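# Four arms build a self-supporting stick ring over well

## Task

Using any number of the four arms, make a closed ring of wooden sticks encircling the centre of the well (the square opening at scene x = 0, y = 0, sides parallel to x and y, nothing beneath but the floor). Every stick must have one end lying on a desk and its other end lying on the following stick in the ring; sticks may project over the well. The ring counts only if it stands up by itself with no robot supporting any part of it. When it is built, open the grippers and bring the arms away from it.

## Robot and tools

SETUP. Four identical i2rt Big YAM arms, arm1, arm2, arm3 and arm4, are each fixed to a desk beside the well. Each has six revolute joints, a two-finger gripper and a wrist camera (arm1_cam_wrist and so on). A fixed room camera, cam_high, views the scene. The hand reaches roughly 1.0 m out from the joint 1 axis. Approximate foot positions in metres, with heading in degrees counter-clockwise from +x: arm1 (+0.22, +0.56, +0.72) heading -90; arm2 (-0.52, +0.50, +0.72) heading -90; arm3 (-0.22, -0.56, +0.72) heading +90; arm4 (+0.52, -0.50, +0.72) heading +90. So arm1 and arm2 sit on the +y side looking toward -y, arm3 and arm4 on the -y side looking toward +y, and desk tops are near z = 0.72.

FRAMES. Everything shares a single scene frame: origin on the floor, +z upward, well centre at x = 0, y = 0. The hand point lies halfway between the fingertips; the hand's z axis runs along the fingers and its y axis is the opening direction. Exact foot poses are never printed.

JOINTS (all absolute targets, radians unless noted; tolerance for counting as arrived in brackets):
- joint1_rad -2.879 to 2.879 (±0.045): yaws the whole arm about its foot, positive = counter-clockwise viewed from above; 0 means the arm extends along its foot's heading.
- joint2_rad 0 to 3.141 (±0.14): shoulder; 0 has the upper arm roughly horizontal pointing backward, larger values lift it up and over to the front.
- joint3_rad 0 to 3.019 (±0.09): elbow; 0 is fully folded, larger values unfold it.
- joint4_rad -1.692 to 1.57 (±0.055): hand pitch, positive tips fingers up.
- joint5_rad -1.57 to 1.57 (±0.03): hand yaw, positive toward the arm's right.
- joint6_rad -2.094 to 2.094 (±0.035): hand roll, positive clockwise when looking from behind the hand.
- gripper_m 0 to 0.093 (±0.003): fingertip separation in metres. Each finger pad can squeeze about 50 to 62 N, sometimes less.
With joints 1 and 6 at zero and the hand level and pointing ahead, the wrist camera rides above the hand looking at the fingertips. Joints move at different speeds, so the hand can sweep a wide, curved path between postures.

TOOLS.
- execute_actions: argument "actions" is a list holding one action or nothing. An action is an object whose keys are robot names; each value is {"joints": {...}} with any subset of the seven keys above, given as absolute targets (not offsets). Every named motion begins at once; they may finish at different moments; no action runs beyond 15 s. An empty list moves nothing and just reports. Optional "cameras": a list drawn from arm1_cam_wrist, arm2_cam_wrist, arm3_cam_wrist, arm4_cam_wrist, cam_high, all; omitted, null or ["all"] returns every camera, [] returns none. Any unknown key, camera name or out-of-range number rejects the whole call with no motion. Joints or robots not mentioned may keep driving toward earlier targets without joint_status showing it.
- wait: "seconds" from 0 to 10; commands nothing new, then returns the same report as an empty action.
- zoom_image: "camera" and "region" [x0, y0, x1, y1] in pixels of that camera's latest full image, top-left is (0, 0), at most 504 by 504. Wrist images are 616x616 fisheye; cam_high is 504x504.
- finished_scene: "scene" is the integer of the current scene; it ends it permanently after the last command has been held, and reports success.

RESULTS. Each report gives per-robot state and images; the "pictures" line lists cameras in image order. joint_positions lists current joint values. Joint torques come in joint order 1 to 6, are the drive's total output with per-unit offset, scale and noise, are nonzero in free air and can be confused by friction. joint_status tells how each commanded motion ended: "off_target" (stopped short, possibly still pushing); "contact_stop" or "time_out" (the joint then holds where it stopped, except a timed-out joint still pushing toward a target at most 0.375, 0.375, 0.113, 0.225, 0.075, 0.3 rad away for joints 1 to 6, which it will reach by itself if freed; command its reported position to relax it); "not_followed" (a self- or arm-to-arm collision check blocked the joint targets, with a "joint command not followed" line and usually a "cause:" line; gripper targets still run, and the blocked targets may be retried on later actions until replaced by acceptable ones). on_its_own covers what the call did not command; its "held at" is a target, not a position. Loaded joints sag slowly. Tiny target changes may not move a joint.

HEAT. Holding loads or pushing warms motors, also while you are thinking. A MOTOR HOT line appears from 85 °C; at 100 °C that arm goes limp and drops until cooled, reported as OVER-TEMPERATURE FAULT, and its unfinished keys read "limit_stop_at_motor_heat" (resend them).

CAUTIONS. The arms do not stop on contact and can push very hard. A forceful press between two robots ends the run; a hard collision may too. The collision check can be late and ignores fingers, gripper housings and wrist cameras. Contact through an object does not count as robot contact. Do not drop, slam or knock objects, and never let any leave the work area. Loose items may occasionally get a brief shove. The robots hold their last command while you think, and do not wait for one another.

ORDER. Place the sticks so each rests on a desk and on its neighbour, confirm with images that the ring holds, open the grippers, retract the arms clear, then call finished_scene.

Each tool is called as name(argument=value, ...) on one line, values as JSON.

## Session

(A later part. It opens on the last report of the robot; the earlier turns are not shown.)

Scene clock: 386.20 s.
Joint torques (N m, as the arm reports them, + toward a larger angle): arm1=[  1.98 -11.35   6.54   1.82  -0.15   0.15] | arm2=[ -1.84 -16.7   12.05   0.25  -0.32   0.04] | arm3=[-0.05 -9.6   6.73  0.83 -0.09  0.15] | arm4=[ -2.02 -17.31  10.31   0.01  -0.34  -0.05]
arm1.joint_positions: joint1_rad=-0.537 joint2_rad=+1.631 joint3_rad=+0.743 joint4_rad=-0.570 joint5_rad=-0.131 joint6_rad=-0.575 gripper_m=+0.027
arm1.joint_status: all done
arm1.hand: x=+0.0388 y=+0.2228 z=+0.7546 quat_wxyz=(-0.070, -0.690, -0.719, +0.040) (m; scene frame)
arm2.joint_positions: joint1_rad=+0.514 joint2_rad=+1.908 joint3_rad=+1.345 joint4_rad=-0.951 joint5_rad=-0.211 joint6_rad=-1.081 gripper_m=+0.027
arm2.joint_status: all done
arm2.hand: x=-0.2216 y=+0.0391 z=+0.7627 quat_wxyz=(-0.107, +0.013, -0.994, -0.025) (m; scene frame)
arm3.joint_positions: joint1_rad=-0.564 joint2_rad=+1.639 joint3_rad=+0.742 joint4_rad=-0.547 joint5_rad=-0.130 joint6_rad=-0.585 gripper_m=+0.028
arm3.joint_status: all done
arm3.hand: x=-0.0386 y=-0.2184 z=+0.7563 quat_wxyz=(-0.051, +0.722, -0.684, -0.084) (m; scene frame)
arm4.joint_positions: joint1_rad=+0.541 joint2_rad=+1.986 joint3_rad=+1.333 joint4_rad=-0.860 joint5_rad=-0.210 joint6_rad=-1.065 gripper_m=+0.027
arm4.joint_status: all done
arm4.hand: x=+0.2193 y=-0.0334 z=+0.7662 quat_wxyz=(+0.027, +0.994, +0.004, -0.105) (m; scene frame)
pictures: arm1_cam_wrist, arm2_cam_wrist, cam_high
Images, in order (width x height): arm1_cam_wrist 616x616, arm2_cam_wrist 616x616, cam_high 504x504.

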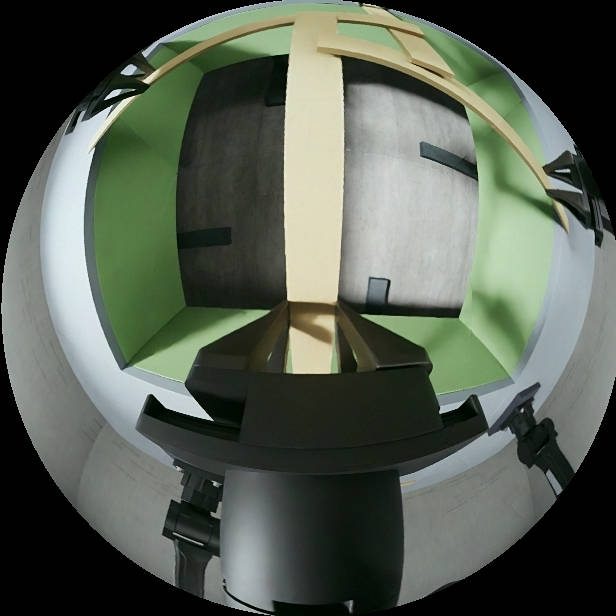

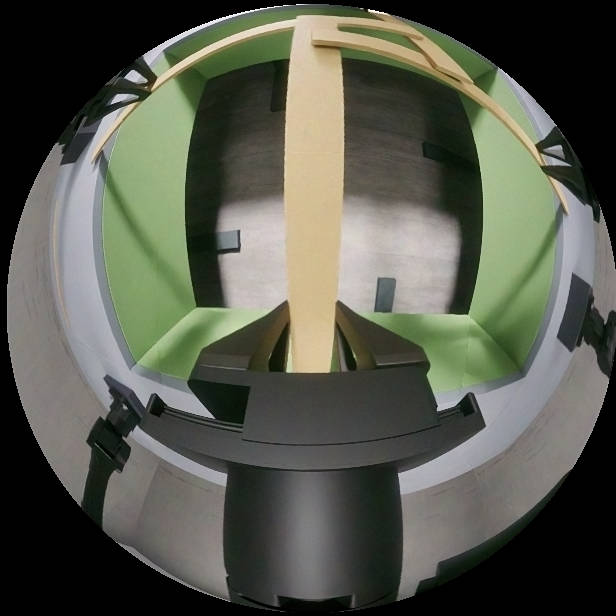

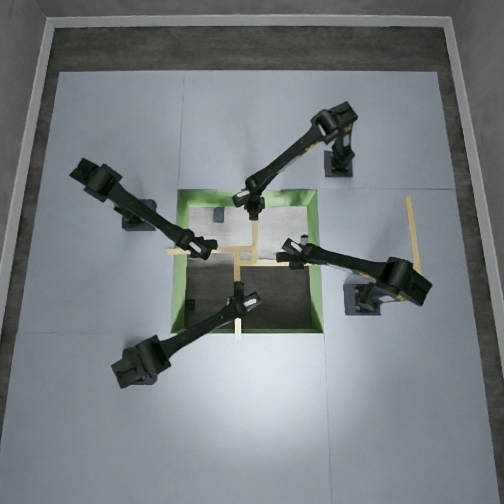

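execute_actions(actions=[{"arm1":{"joints":{"joint2_rad":1.665,"joint3_rad":0.805}},"arm3":{"joints":{"joint2_rad":1.675,"joint3_rad":0.805}}}], cameras=["cam_high","arm1_cam_wrist","arm2_cam_wrist"])

zoom_image(camera="cam_high", region=[150, 160, 350, 350])

Scene clock: 395.40 s.
Joint torques (N m, as the arm reports them, + toward a larger angle): arm1=[  1.73 -11.05   9.16   1.79  -0.14   0.16] | arm2=[ -1.94 -16.56  12.12   0.27  -0.28   0.06] | arm3=[-0.34 -9.63  9.02  0.81 -0.08  0.15] | arm4=[ -1.65 -17.24  10.24   0.01  -0.36  -0.04]
arm1.joint_positions: joint1_rad=-0.537 joint2_rad=+1.648 joint3_rad=+0.763 joint4_rad=-0.570 joint5_rad=-0.131 joint6_rad=-0.575 gripper_m=+0.027
arm1.joint_status: all done
arm1.hand: x=+0.0345 y=+0.2156 z=+0.7541 quat_wxyz=(-0.071, -0.690, -0.719, +0.042) (m; scene frame)
arm2.joint_positions: joint1_rad=+0.514 joint2_rad=+1.908 joint3_rad=+1.345 joint4_rad=-0.953 joint5_rad=-0.212 joint6_rad=-1.083 gripper_m=+0.027
arm2.joint_status: not commanded
arm2.hand: x=-0.2218 y=+0.0396 z=+0.7627 quat_wxyz=(-0.107, +0.014, -0.994, -0.026) (m; scene frame)
arm3.joint_positions: joint1_rad=-0.564 joint2_rad=+1.654 joint3_rad=+0.766 joint4_rad=-0.547 joint5_rad=-0.130 joint6_rad=-0.585 gripper_m=+0.028
arm3.joint_status: all done
arm3.hand: x=-0.0331 y=-0.2093 z=+0.7573 quat_wxyz=(-0.056, +0.722, -0.684, -0.085) (m; scene frame)
arm4.joint_positions: joint1_rad=+0.541 joint2_rad=+1.986 joint3_rad=+1.334 joint4_rad=-0.860 joint5_rad=-0.210 joint6_rad=-1.065 gripper_m=+0.027
arm4.joint_status: not commanded
arm4.hand: x=+0.2192 y=-0.0330 z=+0.7664 quat_wxyz=(+0.027, +0.994, +0.004, -0.105) (m; scene frame)
pictures: arm1_cam_wrist, arm2_cam_wrist, cam_high
Images, in order (width x height): arm1_cam_wrist 616x616, arm2_cam_wrist 616x616, cam_high 504x504.

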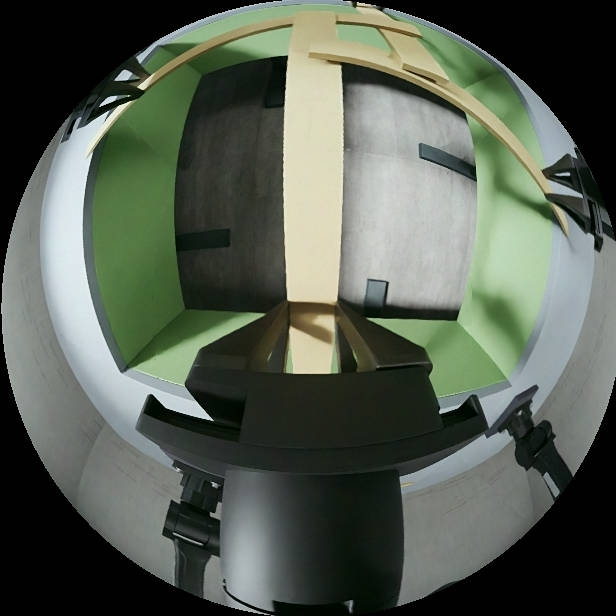

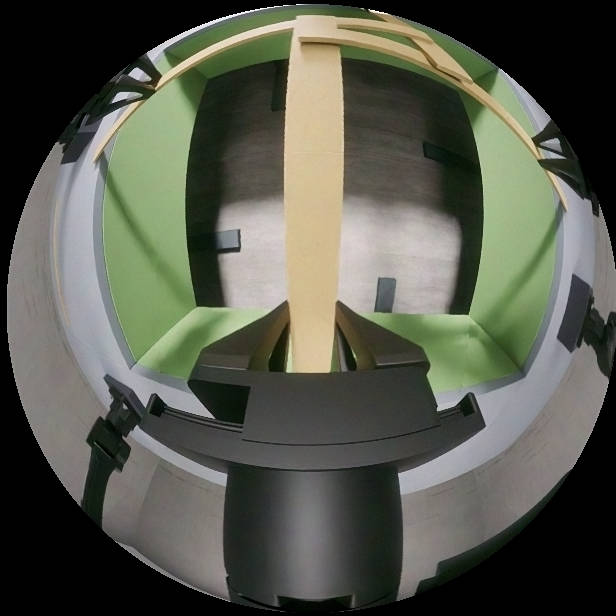

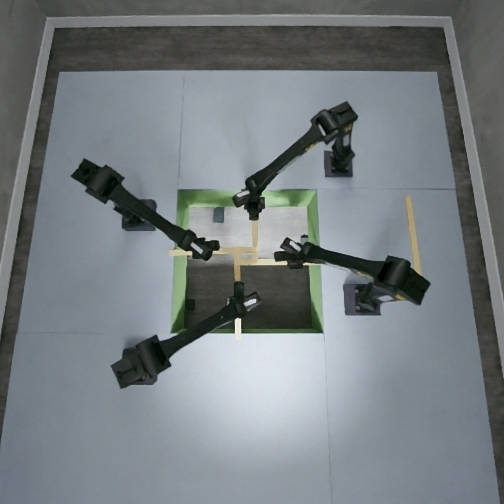

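Region (150, 160, 350, 350) of cam_high's 504x504 image, scaled by 2.520, with more detail than that image has; it fills the top 479 rows of this view, and the rest is white.

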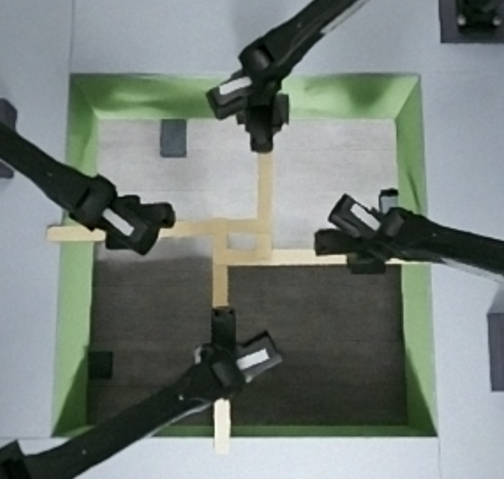

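execute_actions(actions=[{"arm1":{"joints":{"joint2_rad":1.685}},"arm3":{"joints":{"joint2_rad":1.695}},"arm2":{"joints":{"joint2_rad":1.95}},"arm4":{"joints":{"joint2_rad":2.03}}}], cameras=["arm1_cam_wrist","arm2_cam_wrist"])

Scene clock: 402.23 s.
Joint torques (N m, as the arm reports them, + toward a larger angle): arm1=[  1.96 -10.83   8.88   1.79  -0.13   0.16] | arm2=[ -2.   -15.24  12.12   0.31  -0.29   0.06] | arm3=[-0.46 -8.68  8.77  0.81 -0.06  0.15] | arm4=[ -2.02 -16.31  10.18   0.07  -0.36  -0.05]
arm1.joint_positions: joint1_rad=-0.537 joint2_rad=+1.661 joint3_rad=+0.766 joint4_rad=-0.569 joint5_rad=-0.131 joint6_rad=-0.575 gripper_m=+0.027
arm1.joint_status: all done
arm1.hand: x=+0.0349 y=+0.2162 z=+0.7498 quat_wxyz=(-0.070, -0.691, -0.719, +0.037) (m; scene frame)
arm2.joint_positions: joint1_rad=+0.514 joint2_rad=+1.912 joint3_rad=+1.345 joint4_rad=-0.954 joint5_rad=-0.211 joint6_rad=-1.084 gripper_m=+0.027
arm2.joint_status: all done
arm2.hand: x=-0.2222 y=+0.0401 z=+0.7605 quat_wxyz=(-0.105, +0.014, -0.994, -0.028) (m; scene frame)
arm3.joint_positions: joint1_rad=-0.563 joint2_rad=+1.662 joint3_rad=+0.769 joint4_rad=-0.547 joint5_rad=-0.130 joint6_rad=-0.585 gripper_m=+0.028
arm3.joint_status: all done
arm3.hand: x=-0.0331 y=-0.2089 z=+0.7553 quat_wxyz=(-0.053, +0.722, -0.684, -0.085) (m; scene frame)
arm4.joint_positions: joint1_rad=+0.540 joint2_rad=+1.990 joint3_rad=+1.336 joint4_rad=-0.860 joint5_rad=-0.210 joint6_rad=-1.065 gripper_m=+0.027
arm4.joint_status: all done
arm4.hand: x=+0.2193 y=-0.0327 z=+0.7646 quat_wxyz=(+0.028, +0.994, +0.004, -0.104) (m; scene frame)
pictures: arm1_cam_wrist, arm2_cam_wrist
Images, in order (width x height): arm1_cam_wrist 616x616, arm2_cam_wrist 616x616.

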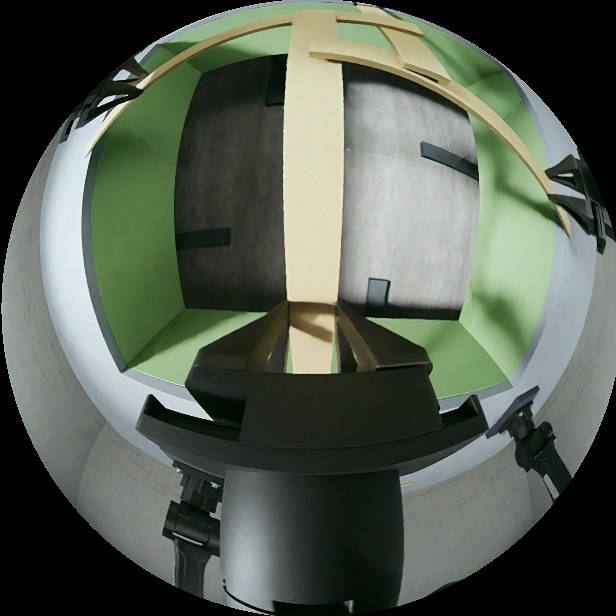

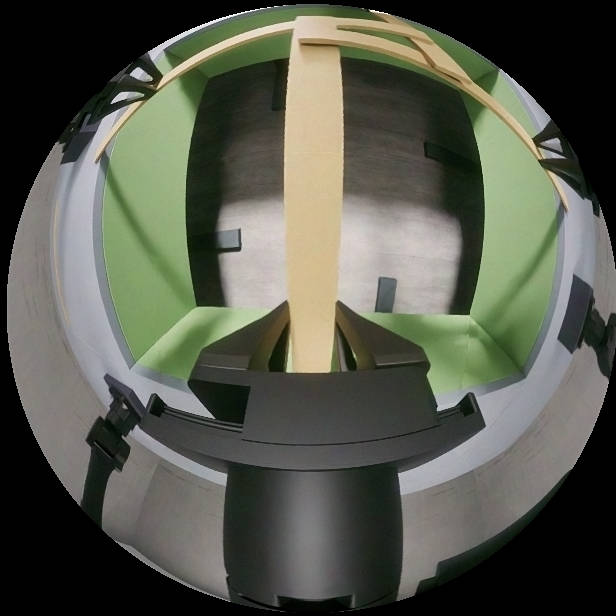

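execute_actions(actions=[{"arm1":{"joints":{"joint2_rad":1.655,"gripper_m":0.04}},"arm3":{"joints":{"joint2_rad":1.655,"gripper_m":0.04}},"arm2":{"joints":{"joint2_rad":1.91}},"arm4":{"joints":{"joint2_rad":1.988}}}], cameras=["arm1_cam_wrist","arm2_cam_wrist"])

Scene clock: 409.23 s.
Joint torques (N m, as the arm reports them, + toward a larger angle): arm1=[  2.03 -13.48   8.39   1.67  -0.15   0.16] | arm2=[ -1.83 -18.77  11.94   0.31  -0.29   0.07] | arm3=[ -0.27 -12.53   8.74   0.78  -0.08   0.14] | arm4=[ -1.9  -19.63  10.07   0.09  -0.36  -0.04]
arm1.joint_positions: joint1_rad=-0.537 joint2_rad=+1.661 joint3_rad=+0.774 joint4_rad=-0.565 joint5_rad=-0.131 joint6_rad=-0.575 gripper_m=+0.040
arm1.joint_status: all done
arm1.hand: x=+0.0324 y=+0.2119 z=+0.7520 quat_wxyz=(-0.071, -0.690, -0.719, +0.043) (m; scene frame)
arm2.joint_positions: joint1_rad=+0.514 joint2_rad=+1.911 joint3_rad=+1.347 joint4_rad=-0.955 joint5_rad=-0.212 joint6_rad=-1.084 gripper_m=+0.027
arm2.joint_status: all done
arm2.hand: x=-0.2219 y=+0.0397 z=+0.7612 quat_wxyz=(-0.106, +0.014, -0.994, -0.027) (m; scene frame)
arm3.joint_positions: joint1_rad=-0.563 joint2_rad=+1.661 joint3_rad=+0.769 joint4_rad=-0.547 joint5_rad=-0.130 joint6_rad=-0.584 gripper_m=+0.040
arm3.joint_status: all done
arm3.hand: x=-0.0330 y=-0.2088 z=+0.7557 quat_wxyz=(-0.054, +0.722, -0.684, -0.085) (m; scene frame)
arm4.joint_positions: joint1_rad=+0.540 joint2_rad=+1.988 joint3_rad=+1.336 joint4_rad=-0.861 joint5_rad=-0.210 joint6_rad=-1.065 gripper_m=+0.027
arm4.joint_status: all done
arm4.hand: x=+0.2193 y=-0.0325 z=+0.7658 quat_wxyz=(+0.027, +0.994, +0.004, -0.104) (m; scene frame)
pictures: arm1_cam_wrist, arm2_cam_wrist
Images, in order (width x height): arm1_cam_wrist 616x616, arm2_cam_wrist 616x616.

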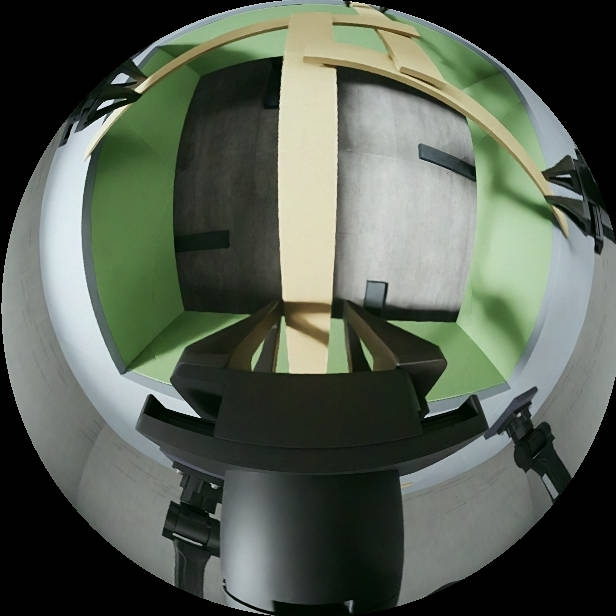

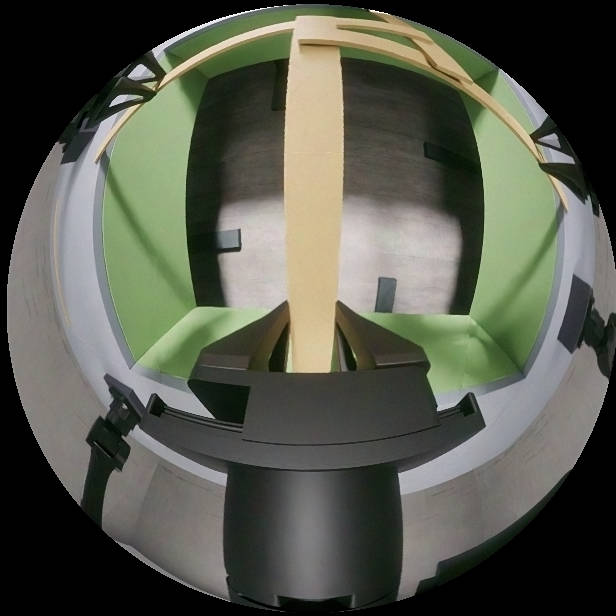

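Good. Release 2 and 4.

execute_actions(actions=[{"arm2":{"joints":{"gripper_m":0.04}},"arm4":{"joints":{"gripper_m":0.04}}}])

zoom_image(camera="cam_high", region=[150, 160, 350, 350])

Scene clock: 412.63 s.
Joint torques (N m, as the arm reports them, + toward a larger angle): arm1=[  1.95 -13.52   8.41   1.66  -0.15   0.15] | arm2=[ -1.92 -18.34  11.94   0.32  -0.22   0.07] | arm3=[ -0.18 -12.04   8.76   0.86  -0.09   0.13] | arm4=[ -1.75 -19.49  10.13   0.11  -0.29  -0.05]
arm1.joint_positions: joint1_rad=-0.537 joint2_rad=+1.661 joint3_rad=+0.774 joint4_rad=-0.565 joint5_rad=-0.131 joint6_rad=-0.575 gripper_m=+0.040
arm1.joint_status: not commanded
arm1.hand: x=+0.0324 y=+0.2119 z=+0.7520 quat_wxyz=(-0.071, -0.690, -0.719, +0.043) (m; scene frame)
arm2.joint_positions: joint1_rad=+0.512 joint2_rad=+1.911 joint3_rad=+1.347 joint4_rad=-0.955 joint5_rad=-0.214 joint6_rad=-1.084 gripper_m=+0.040
arm2.joint_status: all done
arm2.hand: x=-0.2227 y=+0.0393 z=+0.7613 quat_wxyz=(-0.107, +0.013, -0.994, -0.028) (m; scene frame)
arm3.joint_positions: joint1_rad=-0.563 joint2_rad=+1.661 joint3_rad=+0.769 joint4_rad=-0.547 joint5_rad=-0.130 joint6_rad=-0.584 gripper_m=+0.040
arm3.joint_status: not commanded
arm3.hand: x=-0.0330 y=-0.2088 z=+0.7557 quat_wxyz=(-0.054, +0.722, -0.684, -0.085) (m; scene frame)
arm4.joint_positions: joint1_rad=+0.540 joint2_rad=+1.988 joint3_rad=+1.336 joint4_rad=-0.861 joint5_rad=-0.212 joint6_rad=-1.065 gripper_m=+0.040
arm4.joint_status: all done
arm4.hand: x=+0.2190 y=-0.0327 z=+0.7659 quat_wxyz=(+0.027, +0.994, +0.004, -0.105) (m; scene frame)
pictures: arm1_cam_wrist, arm2_cam_wrist, arm3_cam_wrist, arm4_cam_wrist, cam_high
Images, in order (width x height): arm1_cam_wrist 616x616, arm2_cam_wrist 616x616, arm3_cam_wrist 616x616, arm4_cam_wrist 616x616, cam_high 504x504.

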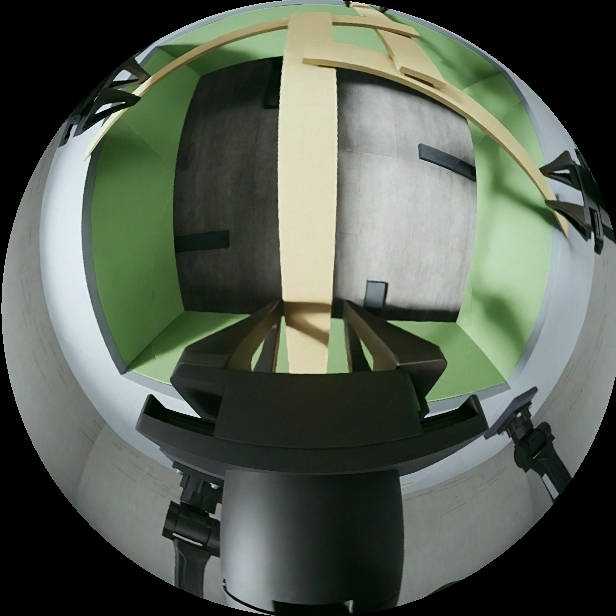

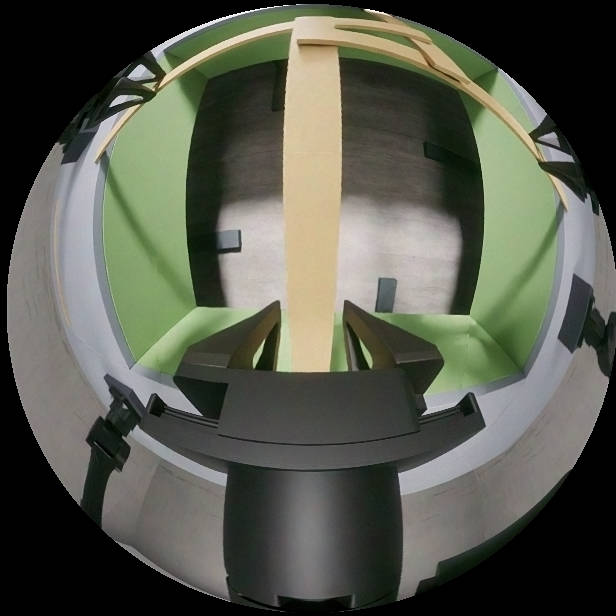

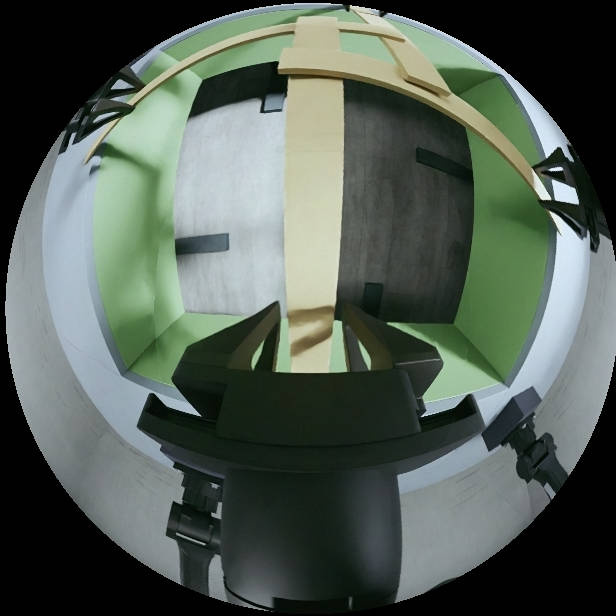

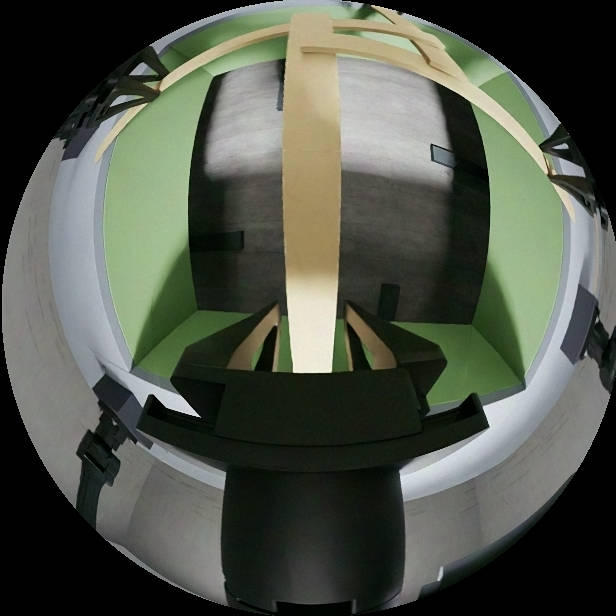

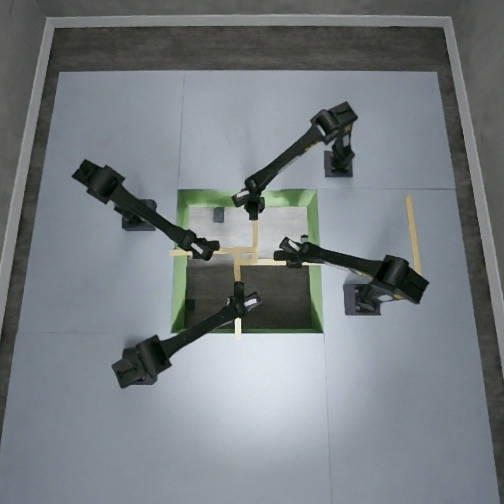

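Region (150, 160, 350, 350) of cam_high's 504x504 image, scaled by 2.520, with more detail than that image has; it fills the top 479 rows of this view, and the rest is white.

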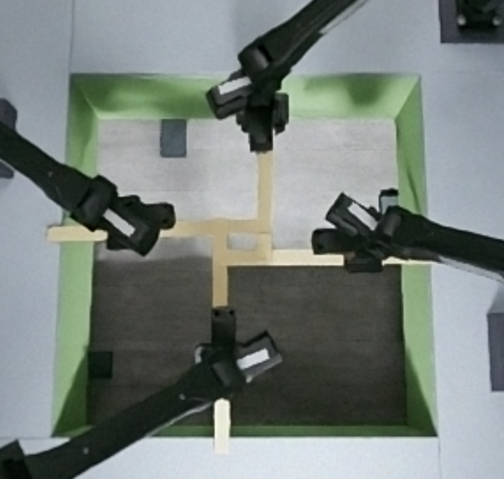

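execute_actions(actions=[{"arm1":{"joints":{"gripper_m":0.085}},"arm2":{"joints":{"gripper_m":0.085}},"arm3":{"joints":{"gripper_m":0.085}},"arm4":{"joints":{"gripper_m":0.085}}}], cameras=[])

execute_actions(actions=[{"arm1":{"joints":{"joint2_rad":1.4,"joint4_rad":-0.75}},"arm2":{"joints":{"joint2_rad":1.72,"joint4_rad":-1.08}},"arm3":{"joints":{"joint2_rad":1.4,"joint4_rad":-0.73}},"arm4":{"joints":{"joint2_rad":1.8,"joint4_rad":-0.99}}}], cameras=["cam_high"])

execute_actions(actions=[{"arm1":{"joints":{"joint2_rad":0.6}},"arm2":{"joints":{"joint2_rad":0.9}},"arm3":{"joints":{"joint2_rad":0.6}},"arm4":{"joints":{"joint2_rad":0.9}}}], cameras=["cam_high"])

zoom_image(camera="cam_high", region=[150, 160, 350, 350])

Scene clock: 422.60 s.
Joint torques (N m, as the arm reports them, + toward a larger angle): arm1=[  1.94 -13.35   8.39   1.64  -0.14   0.16] | arm2=[ -1.9  -18.96  11.97   0.36  -0.22   0.07] | arm3=[ -0.12 -12.16   8.82   0.79  -0.09   0.12] | arm4=[ -1.82 -19.95  10.11   0.1   -0.28  -0.04]
arm1.joint_positions: joint1_rad=-0.537 joint2_rad=+1.661 joint3_rad=+0.774 joint4_rad=-0.565 joint5_rad=-0.131 joint6_rad=-0.575 gripper_m=+0.085
arm1.joint_status: all done
arm1.hand: x=+0.0324 y=+0.2119 z=+0.7520 quat_wxyz=(-0.071, -0.690, -0.719, +0.043) (m; scene frame)
arm2.joint_positions: joint1_rad=+0.512 joint2_rad=+1.911 joint3_rad=+1.347 joint4_rad=-0.955 joint5_rad=-0.214 joint6_rad=-1.084 gripper_m=+0.085
arm2.joint_status: all done
arm2.hand: x=-0.2227 y=+0.0393 z=+0.7613 quat_wxyz=(-0.107, +0.013, -0.994, -0.028) (m; scene frame)
arm3.joint_positions: joint1_rad=-0.563 joint2_rad=+1.661 joint3_rad=+0.769 joint4_rad=-0.547 joint5_rad=-0.130 joint6_rad=-0.584 gripper_m=+0.085
arm3.joint_status: all done
arm3.hand: x=-0.0330 y=-0.2088 z=+0.7557 quat_wxyz=(-0.054, +0.722, -0.684, -0.085) (m; scene frame)
arm4.joint_positions: joint1_rad=+0.540 joint2_rad=+1.988 joint3_rad=+1.336 joint4_rad=-0.861 joint5_rad=-0.212 joint6_rad=-1.065 gripper_m=+0.085
arm4.joint_status: all done
arm4.hand: x=+0.2190 y=-0.0327 z=+0.7659 quat_wxyz=(+0.027, +0.994, +0.004, -0.105) (m; scene frame)
pictures: none
No camera images: the call's "cameras" was empty. Leave "cameras" out to get every camera's image.

Scene clock: 423.73 s.
Joint torques (N m, as the arm reports them, + toward a larger angle): arm1=[ 1.99 -8.66  9.94  0.21 -0.15  0.16] | arm2=[ -1.69 -14.19  11.64   0.37  -0.19   0.08] | arm3=[-0.32 -7.66 10.22  0.19 -0.06  0.15] | arm4=[ -1.82 -16.3   10.86   0.    -0.28  -0.05]
arm1.joint_positions: joint1_rad=-0.537 joint2_rad=+1.383 joint3_rad=+0.777 joint4_rad=-0.730 joint5_rad=-0.131 joint6_rad=-0.575 gripper_m=+0.085
arm1.joint_status: all done
arm1.hand: x=+0.0358 y=+0.2153 z=+0.8495 quat_wxyz=(-0.084, -0.684, -0.718, +0.100) (m; scene frame)
arm2.joint_positions: joint1_rad=+0.512 joint2_rad=+1.694 joint3_rad=+1.365 joint4_rad=-1.069 joint5_rad=-0.215 joint6_rad=-1.084 gripper_m=+0.085
arm2.joint_status: all done
arm2.hand: x=-0.2267 y=+0.0467 z=+0.8792 quat_wxyz=(-0.136, +0.020, -0.990, +0.026) (m; scene frame)
arm3.joint_positions: joint1_rad=-0.563 joint2_rad=+1.388 joint3_rad=+0.772 joint4_rad=-0.720 joint5_rad=-0.130 joint6_rad=-0.584 gripper_m=+0.085
arm3.joint_status: all done
arm3.hand: x=-0.0362 y=-0.2164 z=+0.8503 quat_wxyz=(-0.104, +0.721, -0.679, -0.096) (m; scene frame)
arm4.joint_positions: joint1_rad=+0.540 joint2_rad=+1.783 joint3_rad=+1.342 joint4_rad=-0.980 joint5_rad=-0.213 joint6_rad=-1.065 gripper_m=+0.085
arm4.joint_status: all done
arm4.hand: x=+0.2212 y=-0.0372 z=+0.8743 quat_wxyz=(-0.012, +0.992, +0.009, -0.128) (m; scene frame)
pictures: cam_high
Images, in order (width x height): cam_high 504x504.

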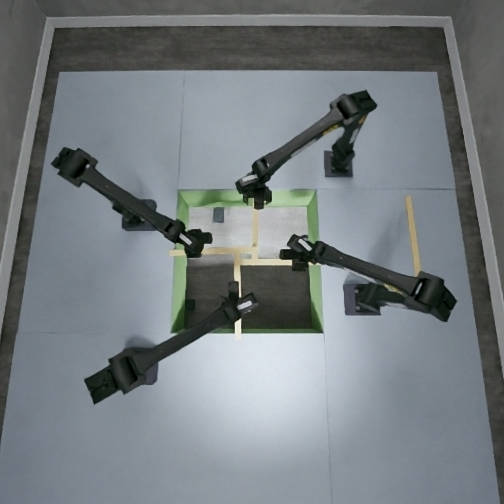

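Scene clock: 425.37 s.
Joint torques (N m, as the arm reports them, + toward a larger angle): arm1=[ 1.98 -0.14 12.2   1.4  -0.07  0.2 ] | arm2=[-1.81 -2.38 11.39  1.36 -0.07  0.14] | arm3=[-0.05  1.61 12.57  1.36 -0.01  0.19] | arm4=[-1.9  -3.52 11.55  1.21 -0.16  0.03]
arm1.joint_positions: joint1_rad=-0.537 joint2_rad=+0.598 joint3_rad=+0.777 joint4_rad=-0.731 joint5_rad=-0.131 joint6_rad=-0.575 gripper_m=+0.085
arm1.joint_status: all done
arm1.hand: x=+0.0682 y=+0.2623 z=+1.1291 quat_wxyz=(-0.160, -0.581, -0.651, +0.461) (m; scene frame)
arm2.joint_positions: joint1_rad=+0.512 joint2_rad=+0.889 joint3_rad=+1.376 joint4_rad=-1.069 joint5_rad=-0.215 joint6_rad=-1.084 gripper_m=+0.085
arm2.joint_status: all done
arm2.hand: x=-0.3066 y=+0.1901 z=+1.2554 quat_wxyz=(-0.309, +0.060, -0.874, +0.371) (m; scene frame)
arm3.joint_positions: joint1_rad=-0.563 joint2_rad=+0.593 joint3_rad=+0.772 joint4_rad=-0.722 joint5_rad=-0.130 joint6_rad=-0.584 gripper_m=+0.085
arm3.joint_status: all done
arm3.hand: x=-0.0644 y=-0.2701 z=+1.1331 quat_wxyz=(-0.470, +0.646, -0.577, -0.170) (m; scene frame)
arm4.joint_positions: joint1_rad=+0.540 joint2_rad=+0.894 joint3_rad=+1.348 joint4_rad=-0.981 joint5_rad=-0.213 joint6_rad=-1.065 gripper_m=+0.085
arm4.joint_status: all done
arm4.hand: x=+0.2979 y=-0.1756 z=+1.3048 quat_wxyz=(-0.388, +0.863, +0.054, -0.321) (m; scene frame)
pictures: cam_high
Images, in order (width x height): cam_high 504x504.

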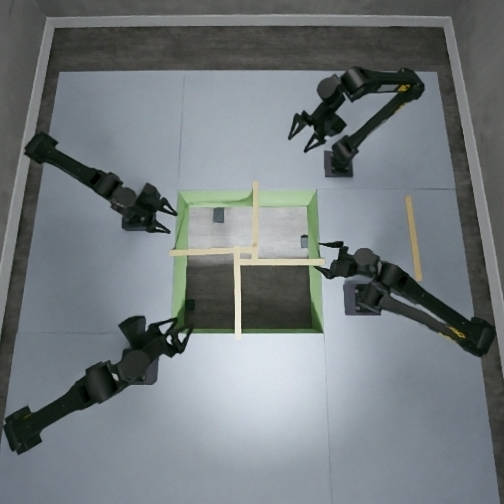

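Region (150, 160, 350, 350) of cam_high's 504x504 image, scaled by 2.520, with more detail than that image has; it fills the top 479 rows of this view, and the rest is white.

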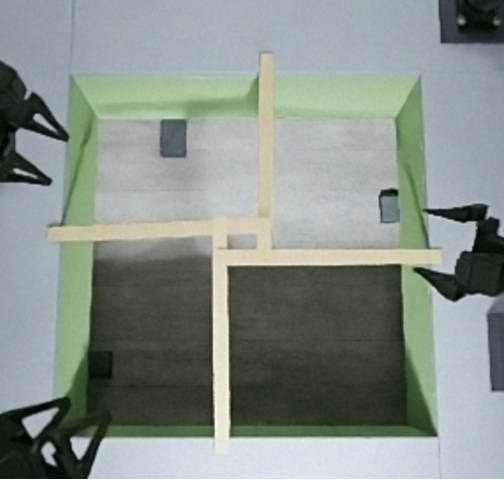

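finished_scene(scene=1)

The scene is finished: the task was done.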